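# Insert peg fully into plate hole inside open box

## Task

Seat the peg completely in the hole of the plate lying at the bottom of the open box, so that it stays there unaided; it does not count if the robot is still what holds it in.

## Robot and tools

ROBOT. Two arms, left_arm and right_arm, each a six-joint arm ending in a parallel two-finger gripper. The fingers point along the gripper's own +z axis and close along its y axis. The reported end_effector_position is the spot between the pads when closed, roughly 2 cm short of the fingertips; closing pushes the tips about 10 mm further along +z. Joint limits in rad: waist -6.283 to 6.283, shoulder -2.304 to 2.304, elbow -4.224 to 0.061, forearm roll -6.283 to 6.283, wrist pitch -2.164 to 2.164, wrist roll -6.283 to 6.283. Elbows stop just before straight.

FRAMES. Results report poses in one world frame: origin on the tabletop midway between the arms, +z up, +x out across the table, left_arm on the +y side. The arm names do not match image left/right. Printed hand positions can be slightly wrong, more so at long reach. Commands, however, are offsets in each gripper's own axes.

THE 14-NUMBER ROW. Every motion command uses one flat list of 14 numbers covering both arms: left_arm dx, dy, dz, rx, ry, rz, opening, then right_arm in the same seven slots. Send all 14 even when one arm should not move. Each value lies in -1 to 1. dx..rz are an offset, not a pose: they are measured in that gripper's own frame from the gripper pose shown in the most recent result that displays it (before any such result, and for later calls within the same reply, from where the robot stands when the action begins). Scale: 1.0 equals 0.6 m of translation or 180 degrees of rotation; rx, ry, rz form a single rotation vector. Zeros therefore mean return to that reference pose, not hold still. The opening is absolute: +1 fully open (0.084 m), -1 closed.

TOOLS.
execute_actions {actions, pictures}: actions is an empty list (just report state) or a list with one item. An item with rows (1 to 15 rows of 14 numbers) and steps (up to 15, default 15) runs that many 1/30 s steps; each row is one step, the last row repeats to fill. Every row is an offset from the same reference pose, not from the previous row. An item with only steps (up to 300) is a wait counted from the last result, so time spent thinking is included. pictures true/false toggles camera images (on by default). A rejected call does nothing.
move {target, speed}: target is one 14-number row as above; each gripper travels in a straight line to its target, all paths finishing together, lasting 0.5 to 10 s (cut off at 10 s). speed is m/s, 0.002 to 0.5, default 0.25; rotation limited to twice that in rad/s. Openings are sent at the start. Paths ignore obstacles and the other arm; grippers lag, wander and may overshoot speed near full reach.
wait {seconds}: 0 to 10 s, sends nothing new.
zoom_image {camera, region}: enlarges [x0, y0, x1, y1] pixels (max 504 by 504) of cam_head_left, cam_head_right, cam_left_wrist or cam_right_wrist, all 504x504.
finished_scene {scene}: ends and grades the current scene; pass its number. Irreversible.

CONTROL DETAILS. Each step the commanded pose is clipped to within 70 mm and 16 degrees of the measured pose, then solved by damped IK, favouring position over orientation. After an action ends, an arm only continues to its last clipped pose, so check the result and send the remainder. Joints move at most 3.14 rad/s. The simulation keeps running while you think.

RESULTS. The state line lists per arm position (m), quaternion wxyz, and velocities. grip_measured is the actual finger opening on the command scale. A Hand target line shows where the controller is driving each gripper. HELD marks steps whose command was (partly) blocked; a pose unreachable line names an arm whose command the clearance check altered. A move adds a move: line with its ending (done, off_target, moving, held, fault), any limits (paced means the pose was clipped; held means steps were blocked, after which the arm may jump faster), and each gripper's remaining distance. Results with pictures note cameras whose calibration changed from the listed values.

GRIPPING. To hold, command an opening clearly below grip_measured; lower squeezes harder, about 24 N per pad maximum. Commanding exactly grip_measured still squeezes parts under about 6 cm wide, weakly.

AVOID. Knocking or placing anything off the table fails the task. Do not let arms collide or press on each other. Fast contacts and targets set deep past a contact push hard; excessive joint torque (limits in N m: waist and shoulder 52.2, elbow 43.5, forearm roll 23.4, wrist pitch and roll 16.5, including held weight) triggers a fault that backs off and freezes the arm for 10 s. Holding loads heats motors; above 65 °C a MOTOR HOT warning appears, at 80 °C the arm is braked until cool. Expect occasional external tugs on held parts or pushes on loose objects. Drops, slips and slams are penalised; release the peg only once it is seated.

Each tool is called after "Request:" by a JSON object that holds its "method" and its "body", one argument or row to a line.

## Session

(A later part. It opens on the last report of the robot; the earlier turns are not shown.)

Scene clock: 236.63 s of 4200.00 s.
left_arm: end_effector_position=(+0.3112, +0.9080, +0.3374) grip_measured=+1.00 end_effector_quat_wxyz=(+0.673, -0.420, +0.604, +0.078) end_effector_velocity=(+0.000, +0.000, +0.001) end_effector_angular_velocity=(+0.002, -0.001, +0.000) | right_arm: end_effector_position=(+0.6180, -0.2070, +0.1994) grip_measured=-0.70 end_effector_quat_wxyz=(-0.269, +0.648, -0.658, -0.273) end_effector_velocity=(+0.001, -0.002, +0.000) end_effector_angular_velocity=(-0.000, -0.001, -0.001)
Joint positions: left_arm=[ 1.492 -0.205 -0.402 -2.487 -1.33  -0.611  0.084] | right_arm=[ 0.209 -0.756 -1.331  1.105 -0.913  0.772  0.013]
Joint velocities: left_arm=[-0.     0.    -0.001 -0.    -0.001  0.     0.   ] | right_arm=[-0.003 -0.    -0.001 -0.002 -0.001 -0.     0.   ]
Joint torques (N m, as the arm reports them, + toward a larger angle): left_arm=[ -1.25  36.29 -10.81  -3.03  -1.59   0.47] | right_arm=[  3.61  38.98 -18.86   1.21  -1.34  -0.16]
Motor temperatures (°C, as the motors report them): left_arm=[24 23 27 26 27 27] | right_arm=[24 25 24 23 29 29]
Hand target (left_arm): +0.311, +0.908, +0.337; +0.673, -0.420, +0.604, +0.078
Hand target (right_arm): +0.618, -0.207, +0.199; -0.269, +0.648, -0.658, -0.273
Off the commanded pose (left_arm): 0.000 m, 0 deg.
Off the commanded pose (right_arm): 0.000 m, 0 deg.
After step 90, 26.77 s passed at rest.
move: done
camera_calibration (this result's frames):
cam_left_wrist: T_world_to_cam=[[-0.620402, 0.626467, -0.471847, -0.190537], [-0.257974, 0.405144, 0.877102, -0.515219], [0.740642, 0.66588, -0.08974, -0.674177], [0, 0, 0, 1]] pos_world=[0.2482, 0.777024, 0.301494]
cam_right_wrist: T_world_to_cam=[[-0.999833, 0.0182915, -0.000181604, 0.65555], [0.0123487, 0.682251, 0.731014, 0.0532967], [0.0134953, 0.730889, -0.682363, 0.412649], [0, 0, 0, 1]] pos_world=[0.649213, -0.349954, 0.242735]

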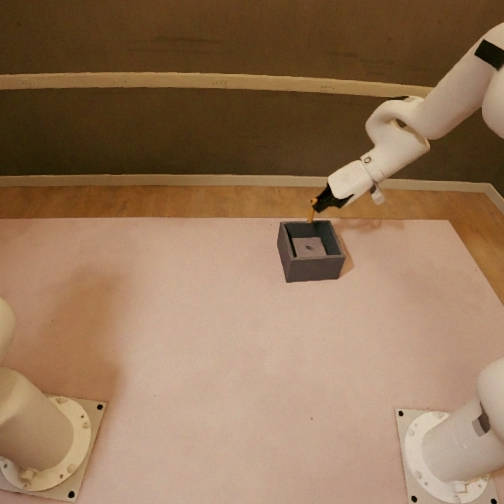

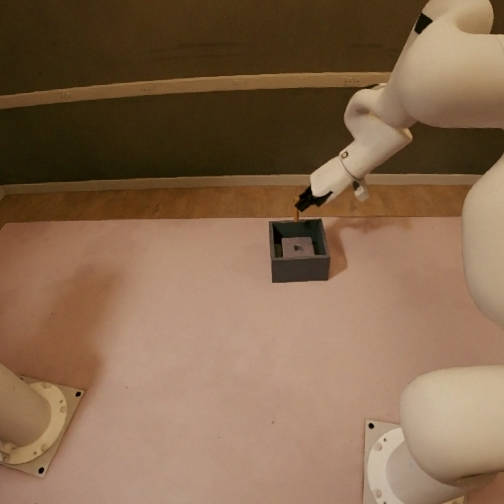

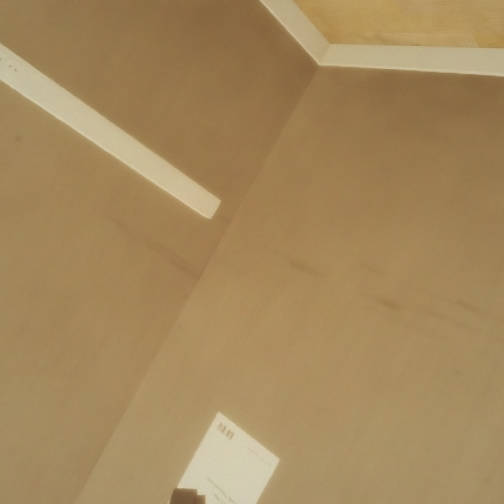

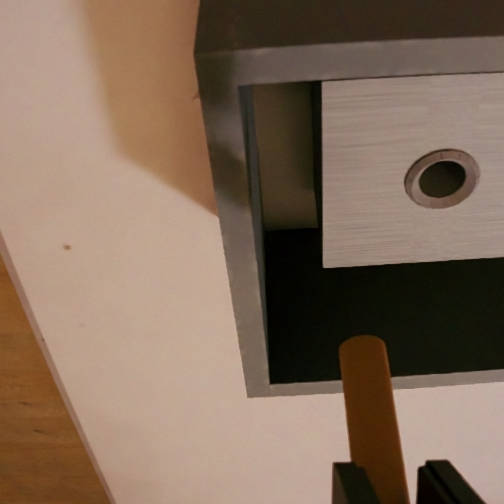

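Request:
{"method": "move", "body": {
  "target": [0,0,0,0,0,0,1, 0.0564,0.0625,0.0388,0,0,0,-1],
  "speed": 0.1
}}

Scene clock: 320.87 s of 4200.00 s.
left_arm: end_effector_position=(+0.3112, +0.9080, +0.3374) grip_measured=+1.00 end_effector_quat_wxyz=(+0.673, -0.420, +0.604, +0.078) end_effector_velocity=(+0.000, -0.000, -0.000) end_effector_angular_velocity=(+0.000, +0.002, -0.000) | right_arm: end_effector_position=(+0.5801, -0.2139, +0.1596) grip_measured=-0.70 end_effector_quat_wxyz=(-0.269, +0.649, -0.658, -0.273) end_effector_velocity=(-0.001, +0.000, -0.001) end_effector_angular_velocity=(+0.000, -0.002, +0.002)
Joint positions: left_arm=[ 1.492 -0.205 -0.402 -2.487 -1.33  -0.611  0.084] | right_arm=[ 0.2   -0.749 -1.202  1.19  -0.867  0.626  0.013]
Joint velocities: left_arm=[-0.    -0.    -0.     0.001  0.001  0.001  0.   ] | right_arm=[ 0.     0.     0.003  0.002  0.001 -0.006 -0.   ]
Joint torques (N m, as the arm reports them, + toward a larger angle): left_arm=[ -1.52  35.42 -10.78  -2.94  -1.59   0.49] | right_arm=[  4.16  36.4  -17.22   0.71  -1.34  -0.18]
Motor temperatures (°C, as the motors report them): left_arm=[24 23 27 26 27 27] | right_arm=[24 25 24 23 29 29]
Hand target (left_arm): +0.311, +0.908, +0.337; +0.673, -0.420, +0.604, +0.078
Hand target (right_arm): +0.580, -0.214, +0.159; -0.269, +0.648, -0.658, -0.273
Off the commanded pose (left_arm): 0.000 m, 0 deg.
Off the commanded pose (right_arm): 0.000 m, 0 deg.
After step 90, 80.33 s passed at rest.
move: done
camera_calibration (this result's frames):
cam_left_wrist: T_world_to_cam=[[-0.620402, 0.626468, -0.471847, -0.190537], [-0.257974, 0.405144, 0.877102, -0.515219], [0.740642, 0.66588, -0.08974, -0.674176], [0, 0, 0, 1]] pos_world=[0.2482, 0.777024, 0.301494]
cam_right_wrist: T_world_to_cam=[[-0.999837, 0.0180429, -0.000439742, 0.617824], [0.0119896, 0.682212, 0.731056, 0.0877575], [0.0134904, 0.730932, -0.682317, 0.391087], [0, 0, 0, 1]] pos_world=[0.611395, -0.356874, 0.202961]

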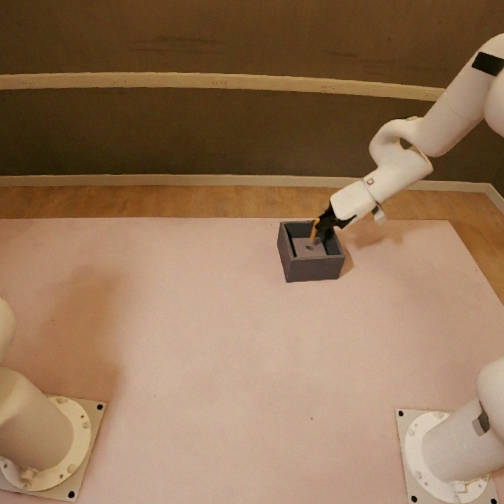

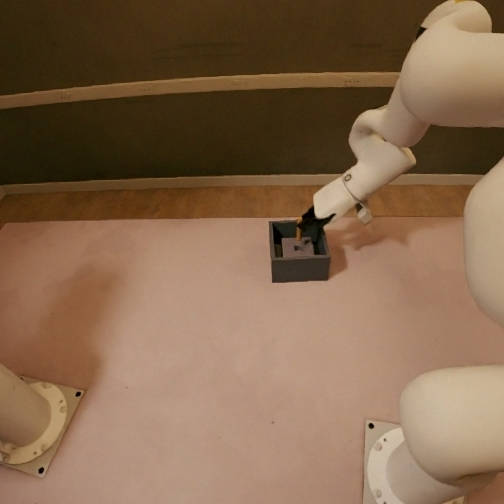

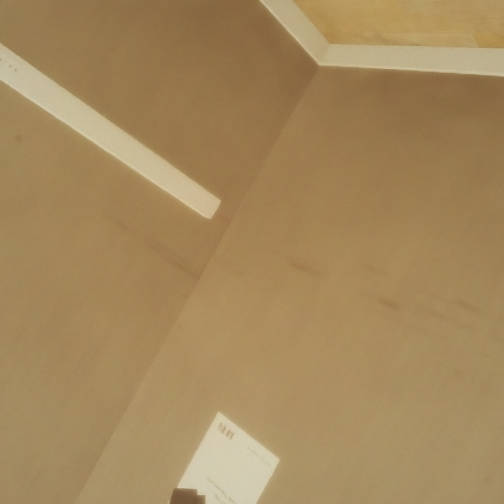

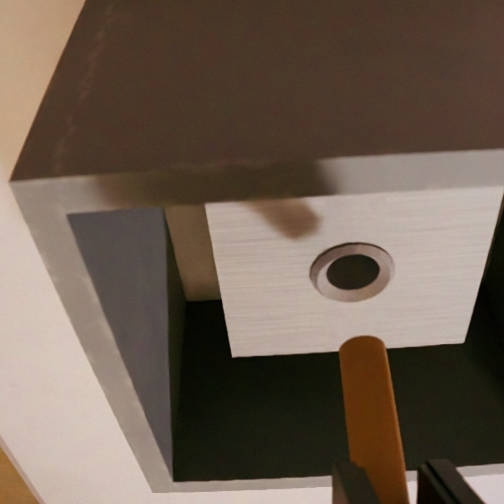

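Request:
{"method": "zoom_image", "body": {
  "camera": "cam_head_right",
  "region": [250, 190, 350, 290]
}}

Request:
{"method": "zoom_image", "body": {
  "camera": "cam_head_left",
  "region": [260, 190, 360, 290]
}}

Region (250, 190, 350, 290) of cam_head_right's 504x504 image, scaled by 5.040, with more detail than that image has.

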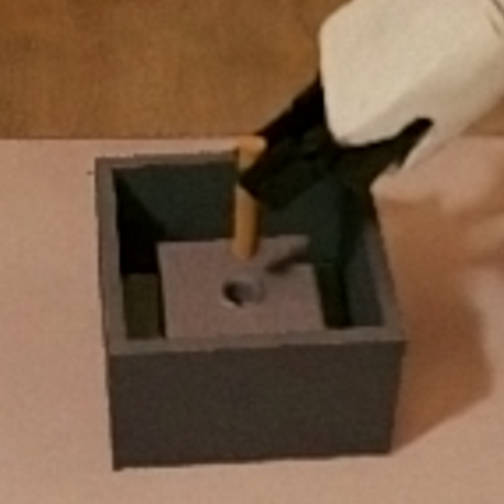

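Region (260, 190, 360, 290) of cam_head_left's 504x504 image, scaled by 5.040, with more detail than that image has.

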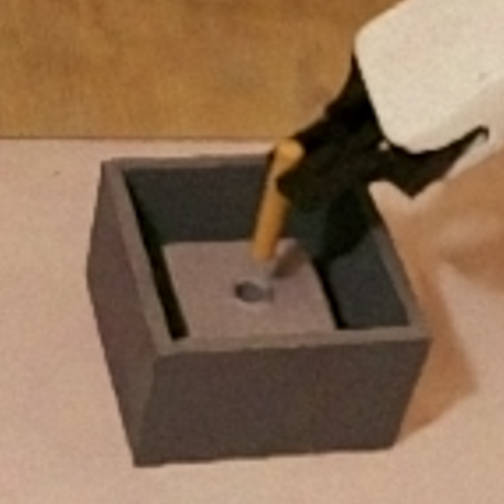

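Request:
{"method": "move", "body": {
  "target": [0,0,0,0,0,0,1, 0.0260,-0.0004,0.0306,0,0,0,-1],
  "speed": 0.05
}}

Scene clock: 344.43 s of 4200.00 s.
left_arm: end_effector_position=(+0.3112, +0.9080, +0.3374) grip_measured=+1.00 end_effector_quat_wxyz=(+0.673, -0.420, +0.604, +0.078) end_effector_velocity=(-0.000, -0.000, -0.001) end_effector_angular_velocity=(-0.002, +0.001, +0.000) | right_arm: end_effector_position=(+0.5802, -0.2119, +0.1358) grip_measured=-0.70 end_effector_quat_wxyz=(-0.269, +0.649, -0.658, -0.273) end_effector_velocity=(+0.001, -0.000, -0.000) end_effector_angular_velocity=(+0.000, -0.002, -0.000)
Joint positions: left_arm=[ 1.492 -0.205 -0.402 -2.487 -1.33  -0.611  0.084] | right_arm=[ 0.204 -0.793 -1.209  1.223 -0.852  0.58   0.013]
Joint velocities: left_arm=[ 0.     0.     0.     0.     0.002 -0.     0.   ] | right_arm=[-0.    -0.001 -0.001  0.002  0.    -0.002 -0.   ]
Joint torques (N m, as the arm reports them, + toward a larger angle): left_arm=[ -0.56  35.63 -11.16  -2.96  -1.58   0.47] | right_arm=[  2.86  39.05 -16.83   0.92  -1.52  -0.06]
Motor temperatures (°C, as the motors report them): left_arm=[24 23 27 26 27 27] | right_arm=[24 25 24 23 29 29]
Hand target (left_arm): +0.311, +0.908, +0.337; +0.673, -0.420, +0.604, +0.078
Hand target (right_arm): +0.580, -0.212, +0.136; -0.269, +0.649, -0.658, -0.273
Off the commanded pose (left_arm): 0.000 m, 0 deg.
Off the commanded pose (right_arm): 0.000 m, 0 deg.
After step 90, 19.80 s passed at rest.
move: done
camera_calibration (this result's frames):
cam_left_wrist: T_world_to_cam=[[-0.620402, 0.626468, -0.471847, -0.190538], [-0.257974, 0.405144, 0.877102, -0.515219], [0.740642, 0.66588, -0.0897399, -0.674176], [0, 0, 0, 1]] pos_world=[0.2482, 0.777024, 0.301494]
cam_right_wrist: T_world_to_cam=[[-0.999838, 0.0179716, -0.000624128, 0.617826], [0.0118053, 0.682174, 0.731095, 0.103905], [0.0135647, 0.730969, -0.682276, 0.373292], [0, 0, 0, 1]] pos_world=[0.611435, -0.354849, 0.17911]

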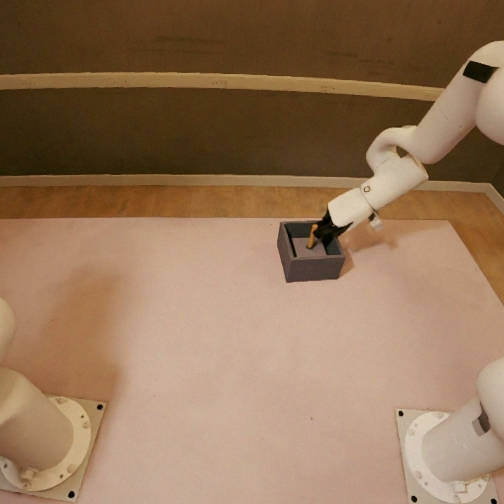

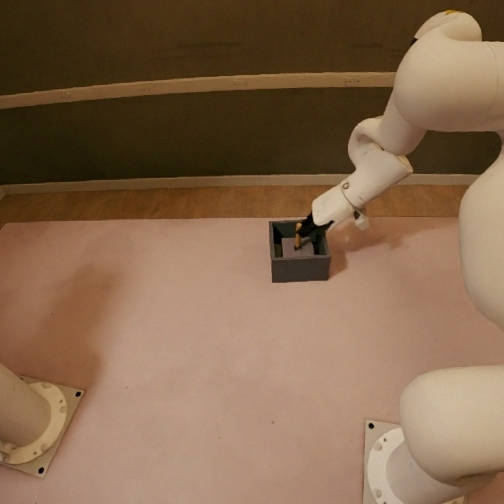

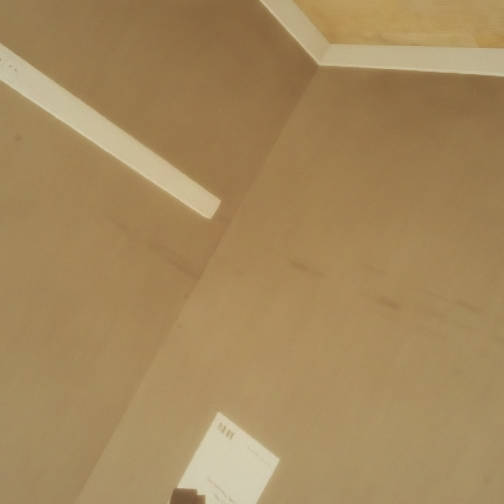

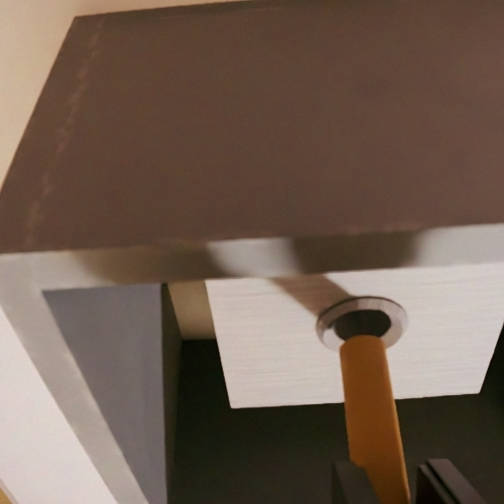

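Request:
{"method": "zoom_image", "body": {
  "camera": "cam_head_right",
  "region": [260, 210, 340, 290]
}}

Region (260, 210, 340, 290) of cam_head_right's 504x504 image, scaled by 6.300, with more detail than that image has.

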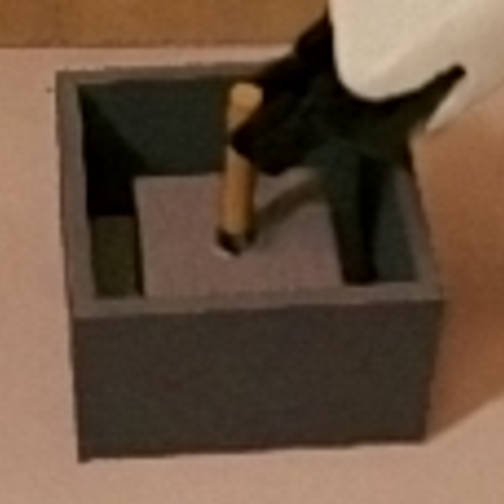

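Request:
{"method": "move", "body": {
  "target": [0,0,0,0,0,0,1, 0.0083,-0.0001,0.0153,0,0,0,-1],
  "speed": 0.02
}}

Scene clock: 351.03 s of 4200.00 s.
left_arm: end_effector_position=(+0.3112, +0.9080, +0.3374) grip_measured=+1.00 end_effector_quat_wxyz=(+0.673, -0.420, +0.604, +0.078) end_effector_velocity=(+0.000, -0.000, -0.000) end_effector_angular_velocity=(-0.001, +0.000, -0.001) | right_arm: end_effector_position=(+0.5801, -0.2089, +0.1257) grip_measured=-0.70 end_effector_quat_wxyz=(-0.269, +0.649, -0.658, -0.273) end_effector_velocity=(+0.000, +0.001, +0.000) end_effector_angular_velocity=(+0.001, -0.002, +0.002)
Joint positions: left_arm=[ 1.492 -0.205 -0.402 -2.487 -1.33  -0.611  0.084] | right_arm=[ 0.209 -0.812 -1.212  1.239 -0.845  0.562  0.013]
Joint velocities: left_arm=[ 0.     0.     0.001  0.001  0.    -0.001  0.   ] | right_arm=[ 0.001 -0.001 -0.001  0.001 -0.    -0.003 -0.   ]
Joint torques (N m, as the arm reports them, + toward a larger angle): left_arm=[ -0.64  35.53 -10.9   -3.08  -1.58   0.49] | right_arm=[  5.19  38.67 -17.51   0.76  -1.62  -0.19]
Motor temperatures (°C, as the motors report them): left_arm=[24 23 27 26 27 27] | right_arm=[24 25 24 23 29 29]
Hand target (left_arm): +0.311, +0.908, +0.337; +0.673, -0.420, +0.604, +0.078
Hand target (right_arm): +0.580, -0.209, +0.126; -0.269, +0.649, -0.658, -0.273
Off the commanded pose (left_arm): 0.000 m, 0 deg.
Off the commanded pose (right_arm): 0.000 m, 0 deg.
After step 90, 2.83 s passed at rest.
move: done
camera_calibration (this result's frames):
cam_left_wrist: T_world_to_cam=[[-0.620402, 0.626468, -0.471846, -0.190538], [-0.257974, 0.405144, 0.877102, -0.515219], [0.740642, 0.66588, -0.0897399, -0.674177], [0, 0, 0, 1]] pos_world=[0.2482, 0.777024, 0.301494]
cam_right_wrist: T_world_to_cam=[[-0.999838, 0.017984, -0.000551837, 0.617699], [0.011868, 0.682245, 0.731027, 0.109203], [0.0135233, 0.730902, -0.682348, 0.364321], [0, 0, 0, 1]] pos_world=[0.611377, -0.351895, 0.169104]

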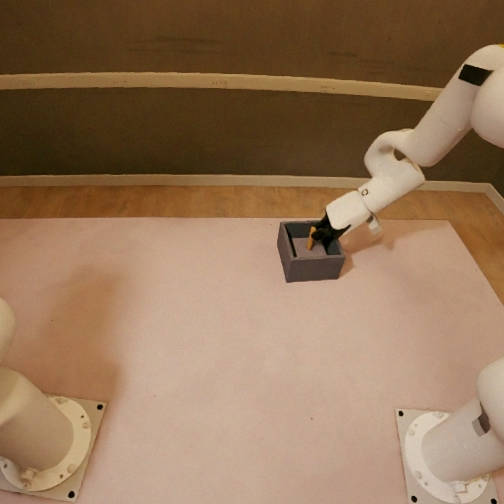

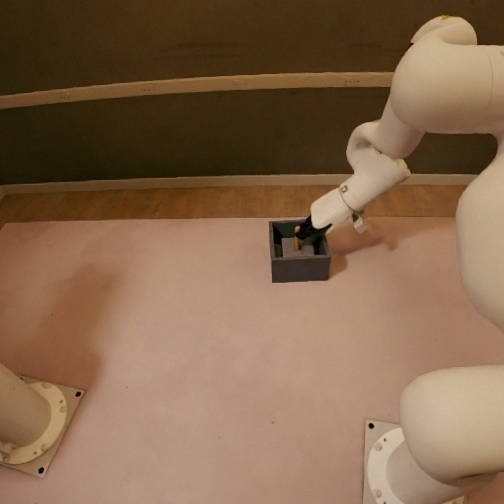

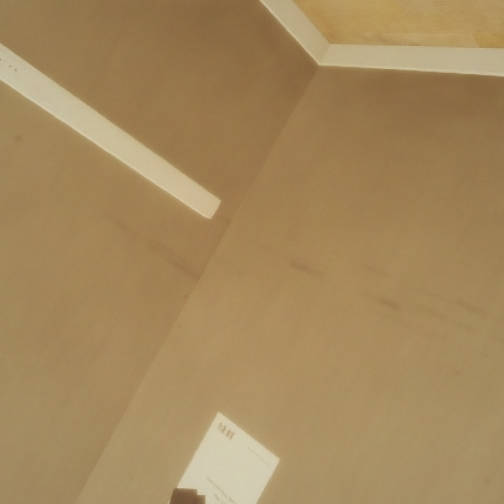

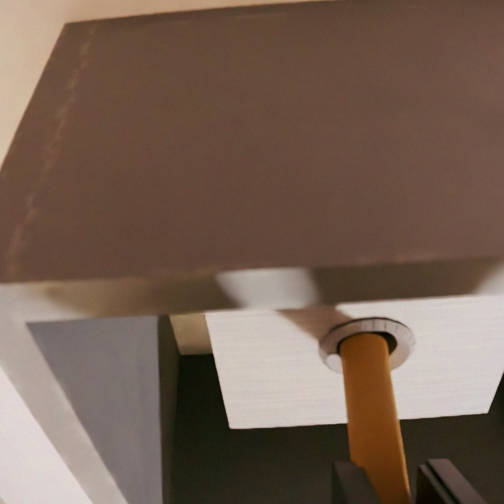

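Request:
{"method": "move", "body": {
  "target": [0,0,0,0,0,0,1, 0.0177,-0.0003,0.0176,0,0,0,-1],
  "speed": 0.02
}}

Scene clock: 362.10 s of 4200.00 s.
left_arm: end_effector_position=(+0.3112, +0.9080, +0.3374) grip_measured=+1.00 end_effector_quat_wxyz=(+0.673, -0.420, +0.604, +0.078) end_effector_velocity=(-0.000, +0.000, -0.000) end_effector_angular_velocity=(-0.001, +0.001, +0.001) | right_arm: end_effector_position=(+0.5801, -0.2089, +0.1108) grip_measured=-0.70 end_effector_quat_wxyz=(-0.269, +0.649, -0.658, -0.273) end_effector_velocity=(+0.000, -0.000, -0.001) end_effector_angular_velocity=(+0.000, +0.000, -0.001)
Joint positions: left_arm=[ 1.492 -0.205 -0.402 -2.487 -1.33  -0.611  0.084] | right_arm=[ 0.209 -0.841 -1.218  1.258 -0.838  0.533  0.013]
Joint velocities: left_arm=[-0.     0.     0.    -0.001  0.002  0.    -0.   ] | right_arm=[-0.    -0.001 -0.     0.001  0.    -0.    -0.   ]
Joint torques (N m, as the arm reports them, + toward a larger angle): left_arm=[ -0.83  36.44 -10.93  -3.15  -1.52   0.45] | right_arm=[  5.26  38.86 -17.     0.72  -1.53  -0.25]
Motor temperatures (°C, as the motors report them): left_arm=[24 23 27 26 27 27] | right_arm=[24 25 24 23 29 29]
Hand target (left_arm): +0.311, +0.908, +0.337; +0.673, -0.420, +0.604, +0.078
Hand target (right_arm): +0.580, -0.209, +0.111; -0.269, +0.649, -0.658, -0.273
Off the commanded pose (left_arm): 0.000 m, 0 deg.
Off the commanded pose (right_arm): 0.000 m, 0 deg.
After step 90, 7.07 s passed at rest.
move: done
camera_calibration (this result's frames):
cam_left_wrist: T_world_to_cam=[[-0.620402, 0.626468, -0.471846, -0.190538], [-0.257974, 0.405144, 0.877102, -0.515219], [0.740642, 0.66588, -0.0897398, -0.674177], [0, 0, 0, 1]] pos_world=[0.2482, 0.777024, 0.301494]
cam_right_wrist: T_world_to_cam=[[-0.999839, 0.0179203, -0.000510667, 0.617656], [0.0118543, 0.682224, 0.731047, 0.120122], [0.013449, 0.730924, -0.682326, 0.35417], [0, 0, 0, 1]] pos_world=[0.611369, -0.35189, 0.15416]

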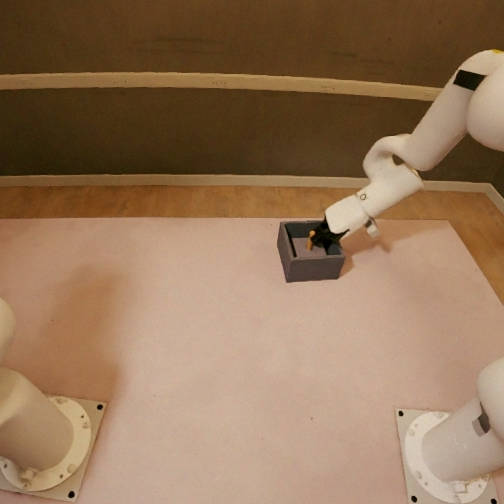

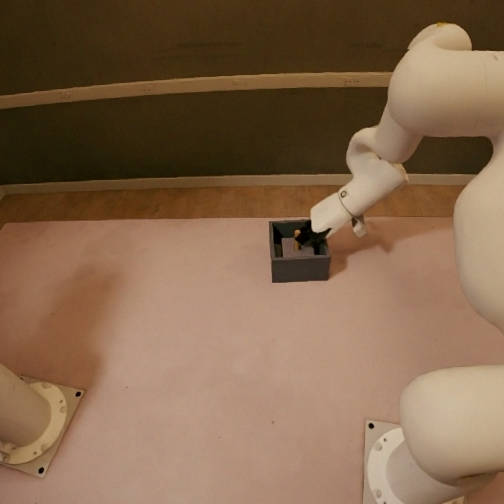

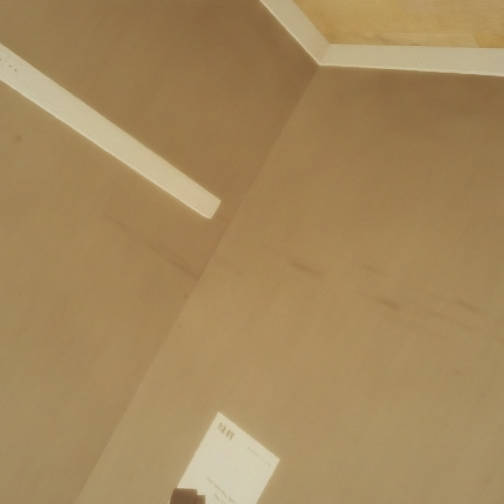

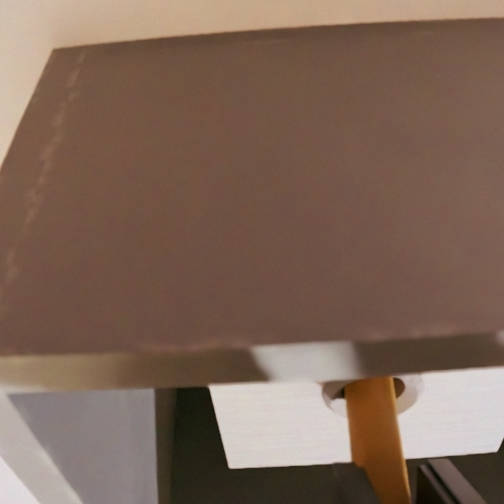

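Request:
{"method": "zoom_image", "body": {
  "camera": "cam_head_right",
  "region": [260, 210, 340, 290]
}}

Region (260, 210, 340, 290) of cam_head_right's 504x504 image, scaled by 6.300, with more detail than that image has.

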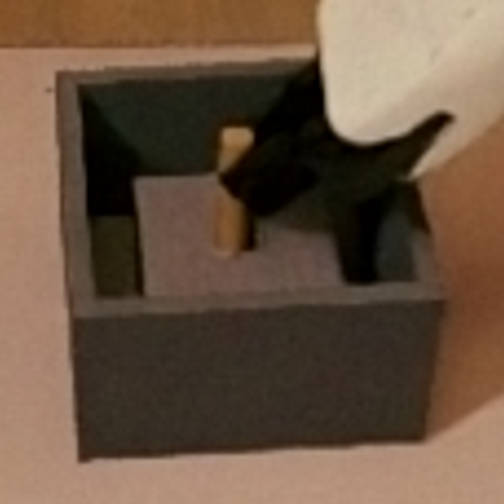

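Request:
{"method": "move", "body": {
  "target": [0,0,0,0,0,0,1, 0.0177,-0.0003,0.0176,0,0,0,-1],
  "speed": 0.02
}}

Scene clock: 384.27 s of 4200.00 s.
left_arm: end_effector_position=(+0.3112, +0.9080, +0.3374) grip_measured=+1.00 end_effector_quat_wxyz=(+0.673, -0.420, +0.604, +0.078) end_effector_velocity=(-0.000, +0.000, +0.000) end_effector_angular_velocity=(+0.000, -0.000, +0.001) | right_arm: end_effector_position=(+0.5801, -0.2089, +0.0959) grip_measured=-0.70 end_effector_quat_wxyz=(-0.269, +0.649, -0.658, -0.273) end_effector_velocity=(-0.000, -0.000, -0.000) end_effector_angular_velocity=(-0.000, -0.001, +0.001)
Joint positions: left_arm=[ 1.492 -0.205 -0.402 -2.487 -1.33  -0.611  0.084] | right_arm=[ 0.209 -0.87  -1.226  1.277 -0.832  0.505  0.013]
Joint velocities: left_arm=[-0.     0.    -0.    -0.001  0.    -0.     0.   ] | right_arm=[-0.    -0.001 -0.    -0.     0.    -0.002 -0.   ]
Joint torques (N m, as the arm reports them, + toward a larger angle): left_arm=[ -0.85  35.7  -10.82  -2.95  -1.6    0.45] | right_arm=[  4.77  38.54 -16.84   0.8   -1.69  -0.22]
Motor temperatures (°C, as the motors report them): left_arm=[24 23 27 26 27 27] | right_arm=[24 25 24 23 29 29]
Hand target (left_arm): +0.311, +0.908, +0.337; +0.673, -0.420, +0.604, +0.078
Hand target (right_arm): +0.580, -0.209, +0.096; -0.269, +0.649, -0.658, -0.273
Off the commanded pose (left_arm): 0.000 m, 0 deg.
Off the commanded pose (right_arm): 0.000 m, 0 deg.
After step 90, 18.17 s passed at rest.
move: done
camera_calibration (this result's frames):
cam_left_wrist: T_world_to_cam=[[-0.620402, 0.626468, -0.471846, -0.190538], [-0.257974, 0.405144, 0.877102, -0.515219], [0.740642, 0.66588, -0.0897399, -0.674177], [0, 0, 0, 1]] pos_world=[0.2482, 0.777024, 0.301494]
cam_right_wrist: T_world_to_cam=[[-0.999841, 0.0178526, -0.000448582, 0.617597], [0.0118532, 0.682209, 0.731061, 0.131048], [0.0133574, 0.730939, -0.682312, 0.344027], [0, 0, 0, 1]] pos_world=[0.61135, -0.35189, 0.139207]

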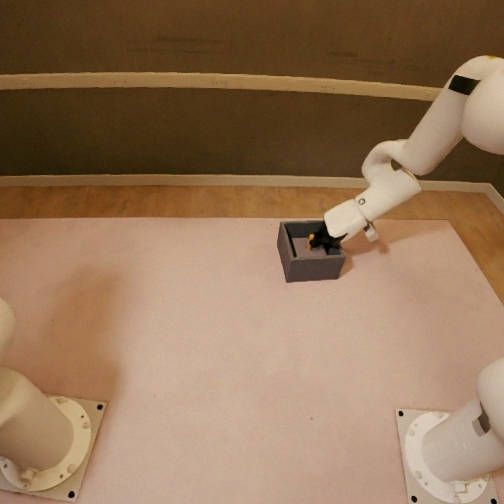

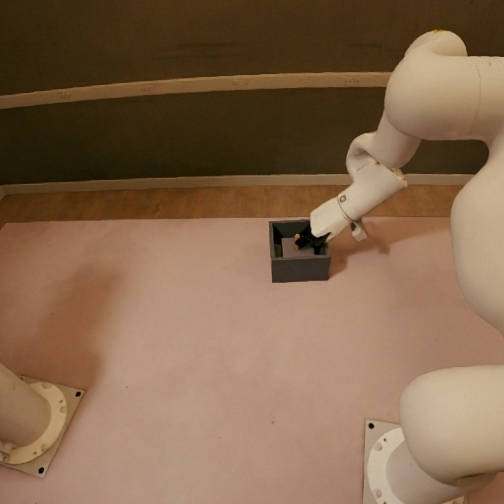

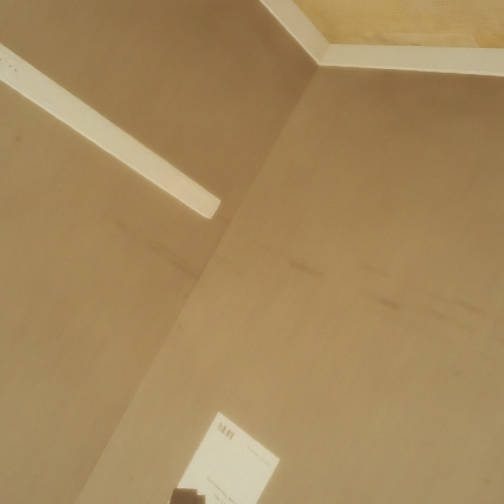

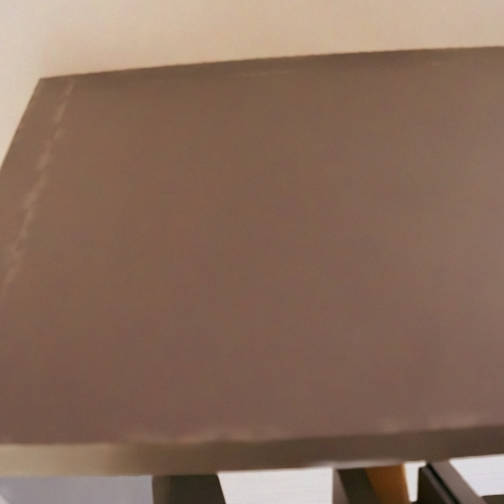

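Request:
{"method": "zoom_image", "body": {
  "camera": "cam_head_left",
  "region": [270, 210, 350, 290]
}}

Region (270, 210, 350, 290) of cam_head_left's 504x504 image, scaled by 6.300, with more detail than that image has.

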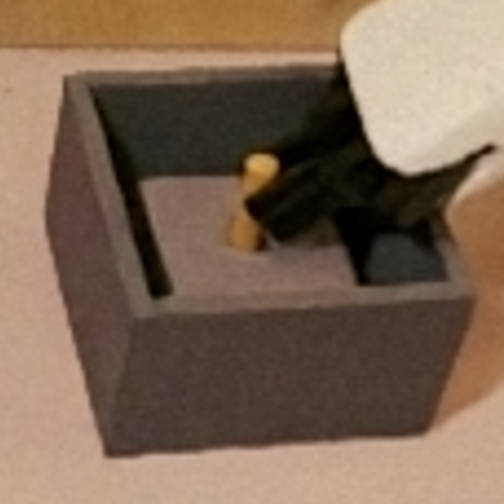

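Request:
{"method": "move", "body": {
  "target": [0,0,0,0,0,0,1, 0.0118,-0.0002,0.0118,0,0,0,-1],
  "speed": 0.02
}}

Scene clock: 390.17 s of 4200.00 s.
left_arm: end_effector_position=(+0.3112, +0.9080, +0.3374) grip_measured=+1.00 end_effector_quat_wxyz=(+0.673, -0.420, +0.604, +0.078) end_effector_velocity=(+0.000, +0.000, -0.000) end_effector_angular_velocity=(-0.002, +0.000, -0.000) | right_arm: end_effector_position=(+0.5800, -0.2089, +0.0859) grip_measured=-0.70 end_effector_quat_wxyz=(-0.269, +0.649, -0.658, -0.273) end_effector_velocity=(+0.000, +0.000, +0.000) end_effector_angular_velocity=(+0.000, -0.001, +0.000)
Joint positions: left_arm=[ 1.492 -0.205 -0.402 -2.487 -1.33  -0.611  0.084] | right_arm=[ 0.209 -0.89  -1.232  1.289 -0.828  0.487  0.013]
Joint velocities: left_arm=[-0.    -0.    -0.     0.     0.001 -0.001  0.   ] | right_arm=[ 0.    -0.    -0.001  0.    -0.    -0.001  0.   ]
Joint torques (N m, as the arm reports them, + toward a larger angle): left_arm=[ -0.34  36.18 -10.82  -3.27  -1.57   0.52] | right_arm=[  4.83  38.99 -17.42   1.    -1.82  -0.17]
Motor temperatures (°C, as the motors report them): left_arm=[24 23 27 26 27 27] | right_arm=[24 25 24 23 29 29]
Hand target (left_arm): +0.311, +0.908, +0.337; +0.673, -0.420, +0.604, +0.078
Hand target (right_arm): +0.580, -0.209, +0.086; -0.269, +0.649, -0.658, -0.273
Off the commanded pose (left_arm): 0.000 m, 0 deg.
Off the commanded pose (right_arm): 0.000 m, 0 deg.
After step 90, 2.13 s passed at rest.
move: done
camera_calibration (this result's frames):
cam_left_wrist: T_world_to_cam=[[-0.620402, 0.626468, -0.471846, -0.190538], [-0.257974, 0.405144, 0.877102, -0.515219], [0.740642, 0.66588, -0.0897399, -0.674177], [0, 0, 0, 1]] pos_world=[0.2482, 0.777024, 0.301494]
cam_right_wrist: T_world_to_cam=[[-0.999842, 0.0177911, -0.000368288, 0.617528], [0.0118697, 0.682202, 0.731068, 0.138328], [0.0132577, 0.730948, -0.682305, 0.33726], [0, 0, 0, 1]] pos_world=[0.611317, -0.351873, 0.129215]

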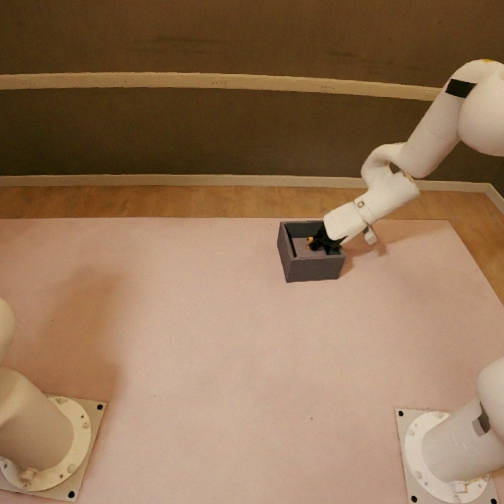

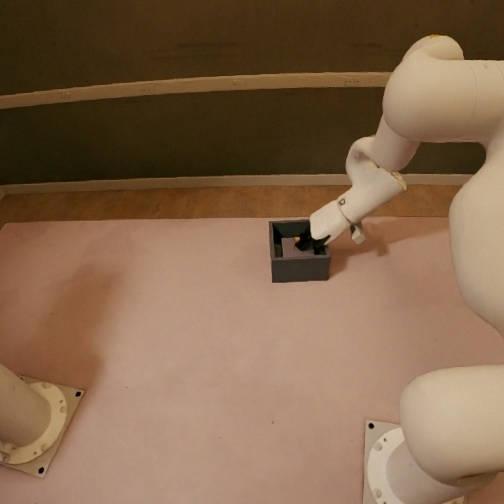

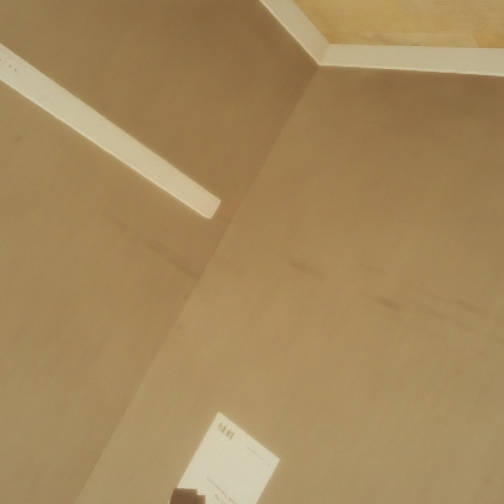

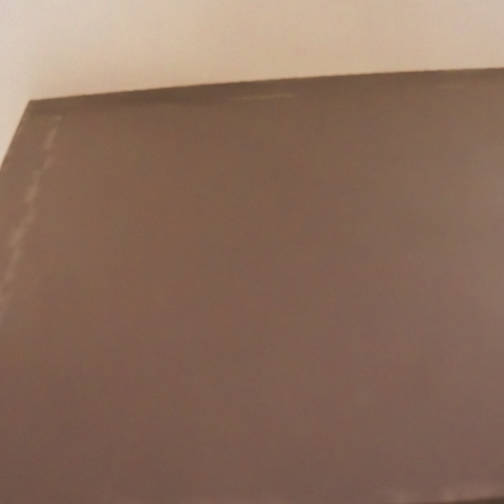

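Request:
{"method": "zoom_image", "body": {
  "camera": "cam_head_left",
  "region": [270, 210, 350, 290]
}}

Region (270, 210, 350, 290) of cam_head_left's 504x504 image, scaled by 6.300, with more detail than that image has.

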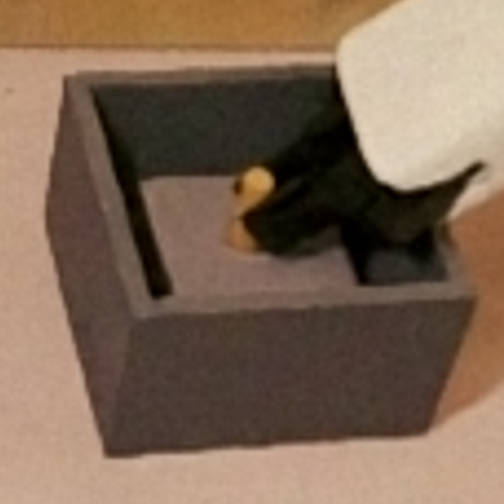

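Request:
{"method": "execute_actions", "body": {
  "actions": [
    {"rows": [[0,0,0,0,0,0,1, 0,0,0,0,0,0,-0.6],[0,0,0,0,0,0,1, 0,0,0,0,0,0,-0.6],[0,0,0,0,0,0,1, 0,0,0,0,0,0,-0.4],[0,0,0,0,0,0,1, 0,0,0,0,0,0,-0.4],[0,0,0,0,0,0,1, 0,0,0,0,0,0,-0.2],[0,0,0,0,0,0,1, 0,0,0,0,0,0,-0.2],[0,0,0,0,0,0,1, 0,0,0,0,0,0,0]], "steps": 15}
  ]
}}

Scene clock: 400.73 s of 4200.00 s.
left_arm: end_effector_position=(+0.3112, +0.9080, +0.3374) grip_measured=+1.00 end_effector_quat_wxyz=(+0.673, -0.420, +0.604, +0.078) end_effector_velocity=(+0.000, +0.000, +0.000) end_effector_angular_velocity=(+0.002, -0.000, -0.000) | right_arm: end_effector_position=(+0.5800, -0.2089, +0.0859) grip_measured=-0.01 end_effector_quat_wxyz=(-0.269, +0.649, -0.658, -0.273) end_effector_velocity=(+0.000, -0.000, -0.000) end_effector_angular_velocity=(-0.000, +0.000, -0.001)
Joint positions: left_arm=[ 1.492 -0.205 -0.402 -2.487 -1.33  -0.611  0.084] | right_arm=[ 0.209 -0.89  -1.232  1.289 -0.828  0.487  0.044]
Joint velocities: left_arm=[ 0.     0.    -0.     0.    -0.001  0.001 -0.   ] | right_arm=[-0.001  0.     0.     0.001  0.    -0.     0.   ]
Joint torques (N m, as the arm reports them, + toward a larger angle): left_arm=[ -0.69  35.53 -10.8   -3.15  -1.63   0.4 ] | right_arm=[  3.46  38.25 -15.9    0.66  -1.53  -0.18]
Motor temperatures (°C, as the motors report them): left_arm=[24 23 27 26 27 27] | right_arm=[24 25 24 23 29 29]
Hand target (left_arm): +0.311, +0.908, +0.337; +0.673, -0.420, +0.604, +0.078
Hand target (right_arm): +0.580, -0.209, +0.086; -0.269, +0.649, -0.658, -0.273
Off the commanded pose (left_arm): 0.000 m, 0 deg.
Off the commanded pose (right_arm): 0.000 m, 0 deg.
Steps of this call (steps 1 to 90: nothing new was sent; then 7.07 s passed at rest; steps 91 to 105: all 15 steps of this action). Readings (end_effector_position):
91: left_arm (+0.3112, +0.9080, +0.3374) | right_arm (+0.5801, -0.2089, +0.0858)
92: left_arm (+0.3112, +0.9080, +0.3374) | right_arm (+0.5801, -0.2089, +0.0858)
94: left_arm (+0.3112, +0.9080, +0.3374) | right_arm (+0.5802, -0.2087, +0.0860)
98: left_arm (+0.3112, +0.9080, +0.3374) | right_arm (+0.5801, -0.2088, +0.0860)
105: the state above
camera_calibration (this result's frames):
cam_left_wrist: T_world_to_cam=[[-0.620402, 0.626468, -0.471847, -0.190538], [-0.257974, 0.405144, 0.877102, -0.515219], [0.740642, 0.66588, -0.08974, -0.674176], [0, 0, 0, 1]] pos_world=[0.2482, 0.777024, 0.301494]
cam_right_wrist: T_world_to_cam=[[-0.999842, 0.0177803, -0.000399573, 0.617546], [0.0118389, 0.682167, 0.731101, 0.138303], [0.0132718, 0.730981, -0.682269, 0.337251], [0, 0, 0, 1]] pos_world=[0.611335, -0.35185, 0.129229]

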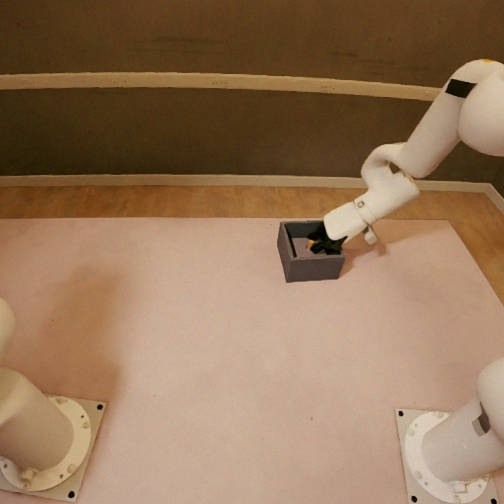

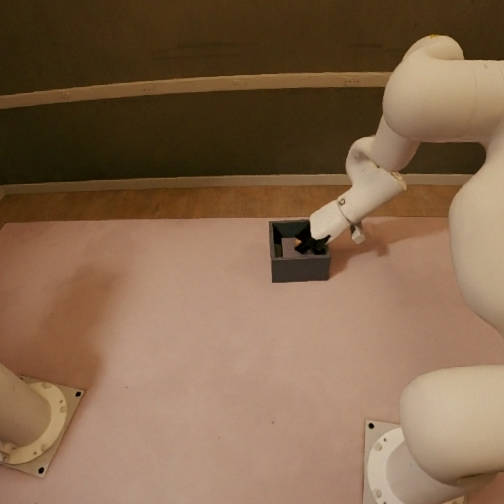

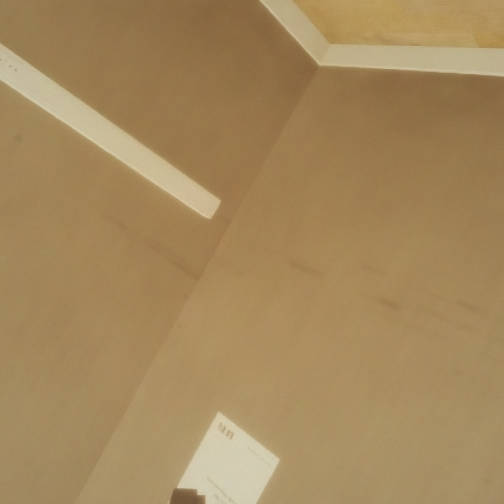

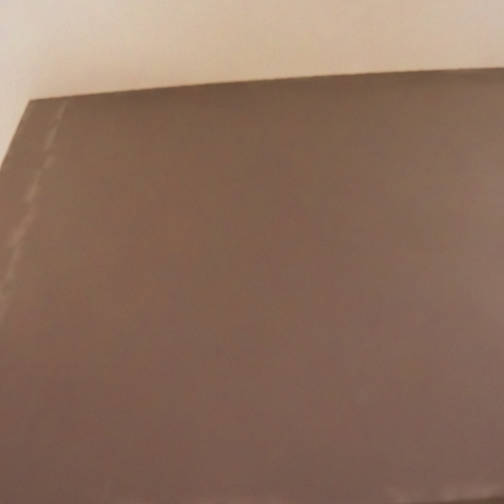

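Retreat along the gripper axis (up and away) to see the peg.

Request:
{"method": "move", "body": {
  "target": [0,0,0,0,0,0,1, 0,0,-0.15,0,0,0,0],
  "speed": 0.1
}}

Scene clock: 403.67 s of 4200.00 s.
left_arm: end_effector_position=(+0.3112, +0.9080, +0.3374) grip_measured=+1.00 end_effector_quat_wxyz=(+0.673, -0.420, +0.604, +0.078) end_effector_velocity=(+0.000, -0.000, -0.000) end_effector_angular_velocity=(+0.000, +0.000, -0.001) | right_arm: end_effector_position=(+0.5800, -0.2727, +0.1491) grip_measured=-0.01 end_effector_quat_wxyz=(-0.269, +0.649, -0.658, -0.273) end_effector_velocity=(+0.000, -0.001, +0.001) end_effector_angular_velocity=(+0.000, +0.001, -0.003)
Joint positions: left_arm=[ 1.492 -0.205 -0.402 -2.487 -1.33  -0.611  0.084] | right_arm=[ 0.1   -0.769 -1.206  1.125 -0.9    0.585  0.044]
Joint velocities: left_arm=[-0.    -0.     0.     0.001 -0.     0.    -0.   ] | right_arm=[-0.002  0.002 -0.    -0.001 -0.001  0.003 -0.   ]
Joint torques (N m, as the arm reports them, + toward a larger angle): left_arm=[ -1.    35.4  -10.67  -2.99  -1.59   0.49] | right_arm=[  2.47  37.11 -16.68   0.86  -1.43  -0.09]
Motor temperatures (°C, as the motors report them): left_arm=[24 23 27 26 27 27] | right_arm=[24 25 24 23 29 29]
Hand target (left_arm): +0.311, +0.908, +0.337; +0.673, -0.420, +0.604, +0.078
Hand target (right_arm): +0.580, -0.273, +0.149; -0.269, +0.649, -0.658, -0.273
Off the commanded pose (left_arm): 0.000 m, 0 deg.
Off the commanded pose (right_arm): 0.000 m, 0 deg.
move: done
camera_calibration (this result's frames):
cam_left_wrist: T_world_to_cam=[[-0.620402, 0.626468, -0.471847, -0.190538], [-0.257974, 0.405144, 0.877102, -0.515219], [0.740642, 0.66588, -0.0897399, -0.674176], [0, 0, 0, 1]] pos_world=[0.2482, 0.777024, 0.301494]
cam_right_wrist: T_world_to_cam=[[-0.999841, 0.0178134, -0.0000594055, 0.618656], [0.0121144, 0.682404, 0.730874, 0.135528], [0.0130599, 0.730758, -0.682512, 0.427156], [0, 0, 0, 1]] pos_world=[0.611337, -0.415653, 0.192522]

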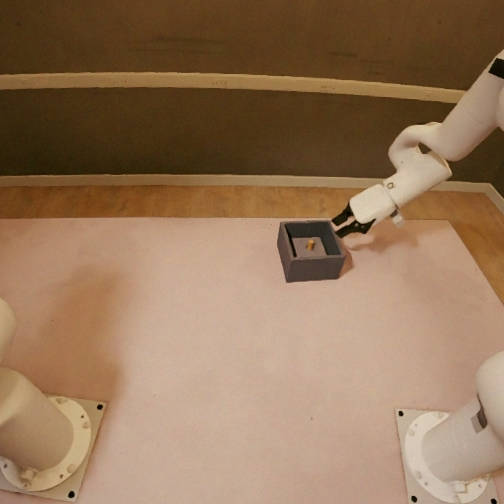

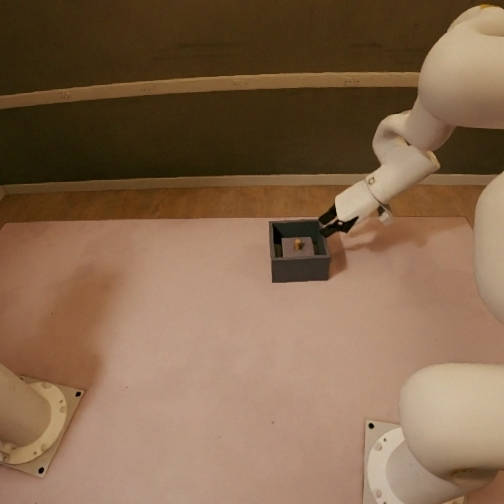

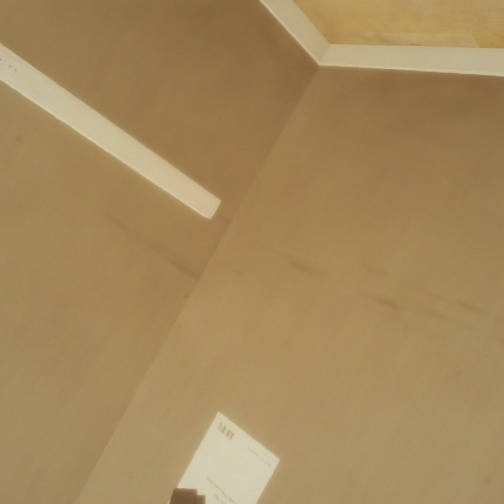

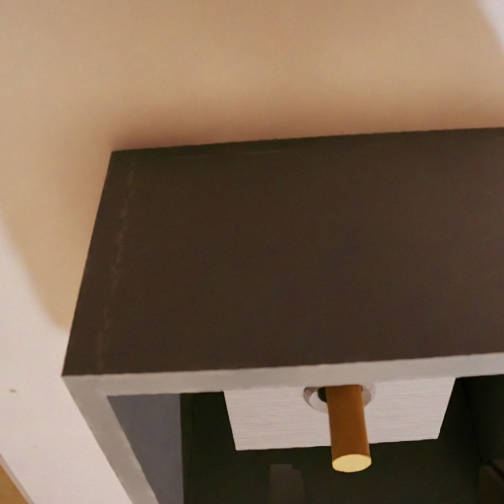

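Request:
{"method": "zoom_image", "body": {
  "camera": "cam_head_left",
  "region": [270, 210, 350, 290]
}}

Region (270, 210, 350, 290) of cam_head_left's 504x504 image, scaled by 6.300, with more detail than that image has.

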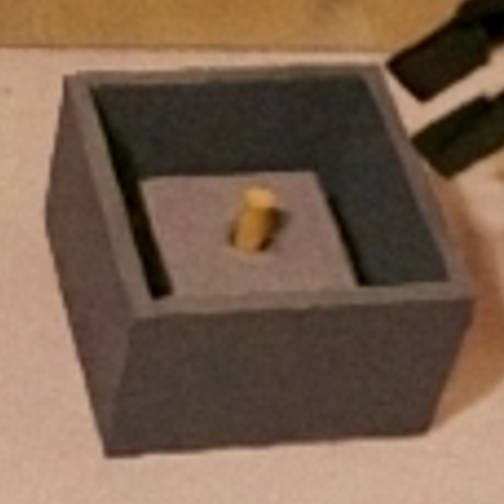

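Request:
{"method": "finished_scene", "body": {
  "scene": 1
}}

The scene is finished: the task was done.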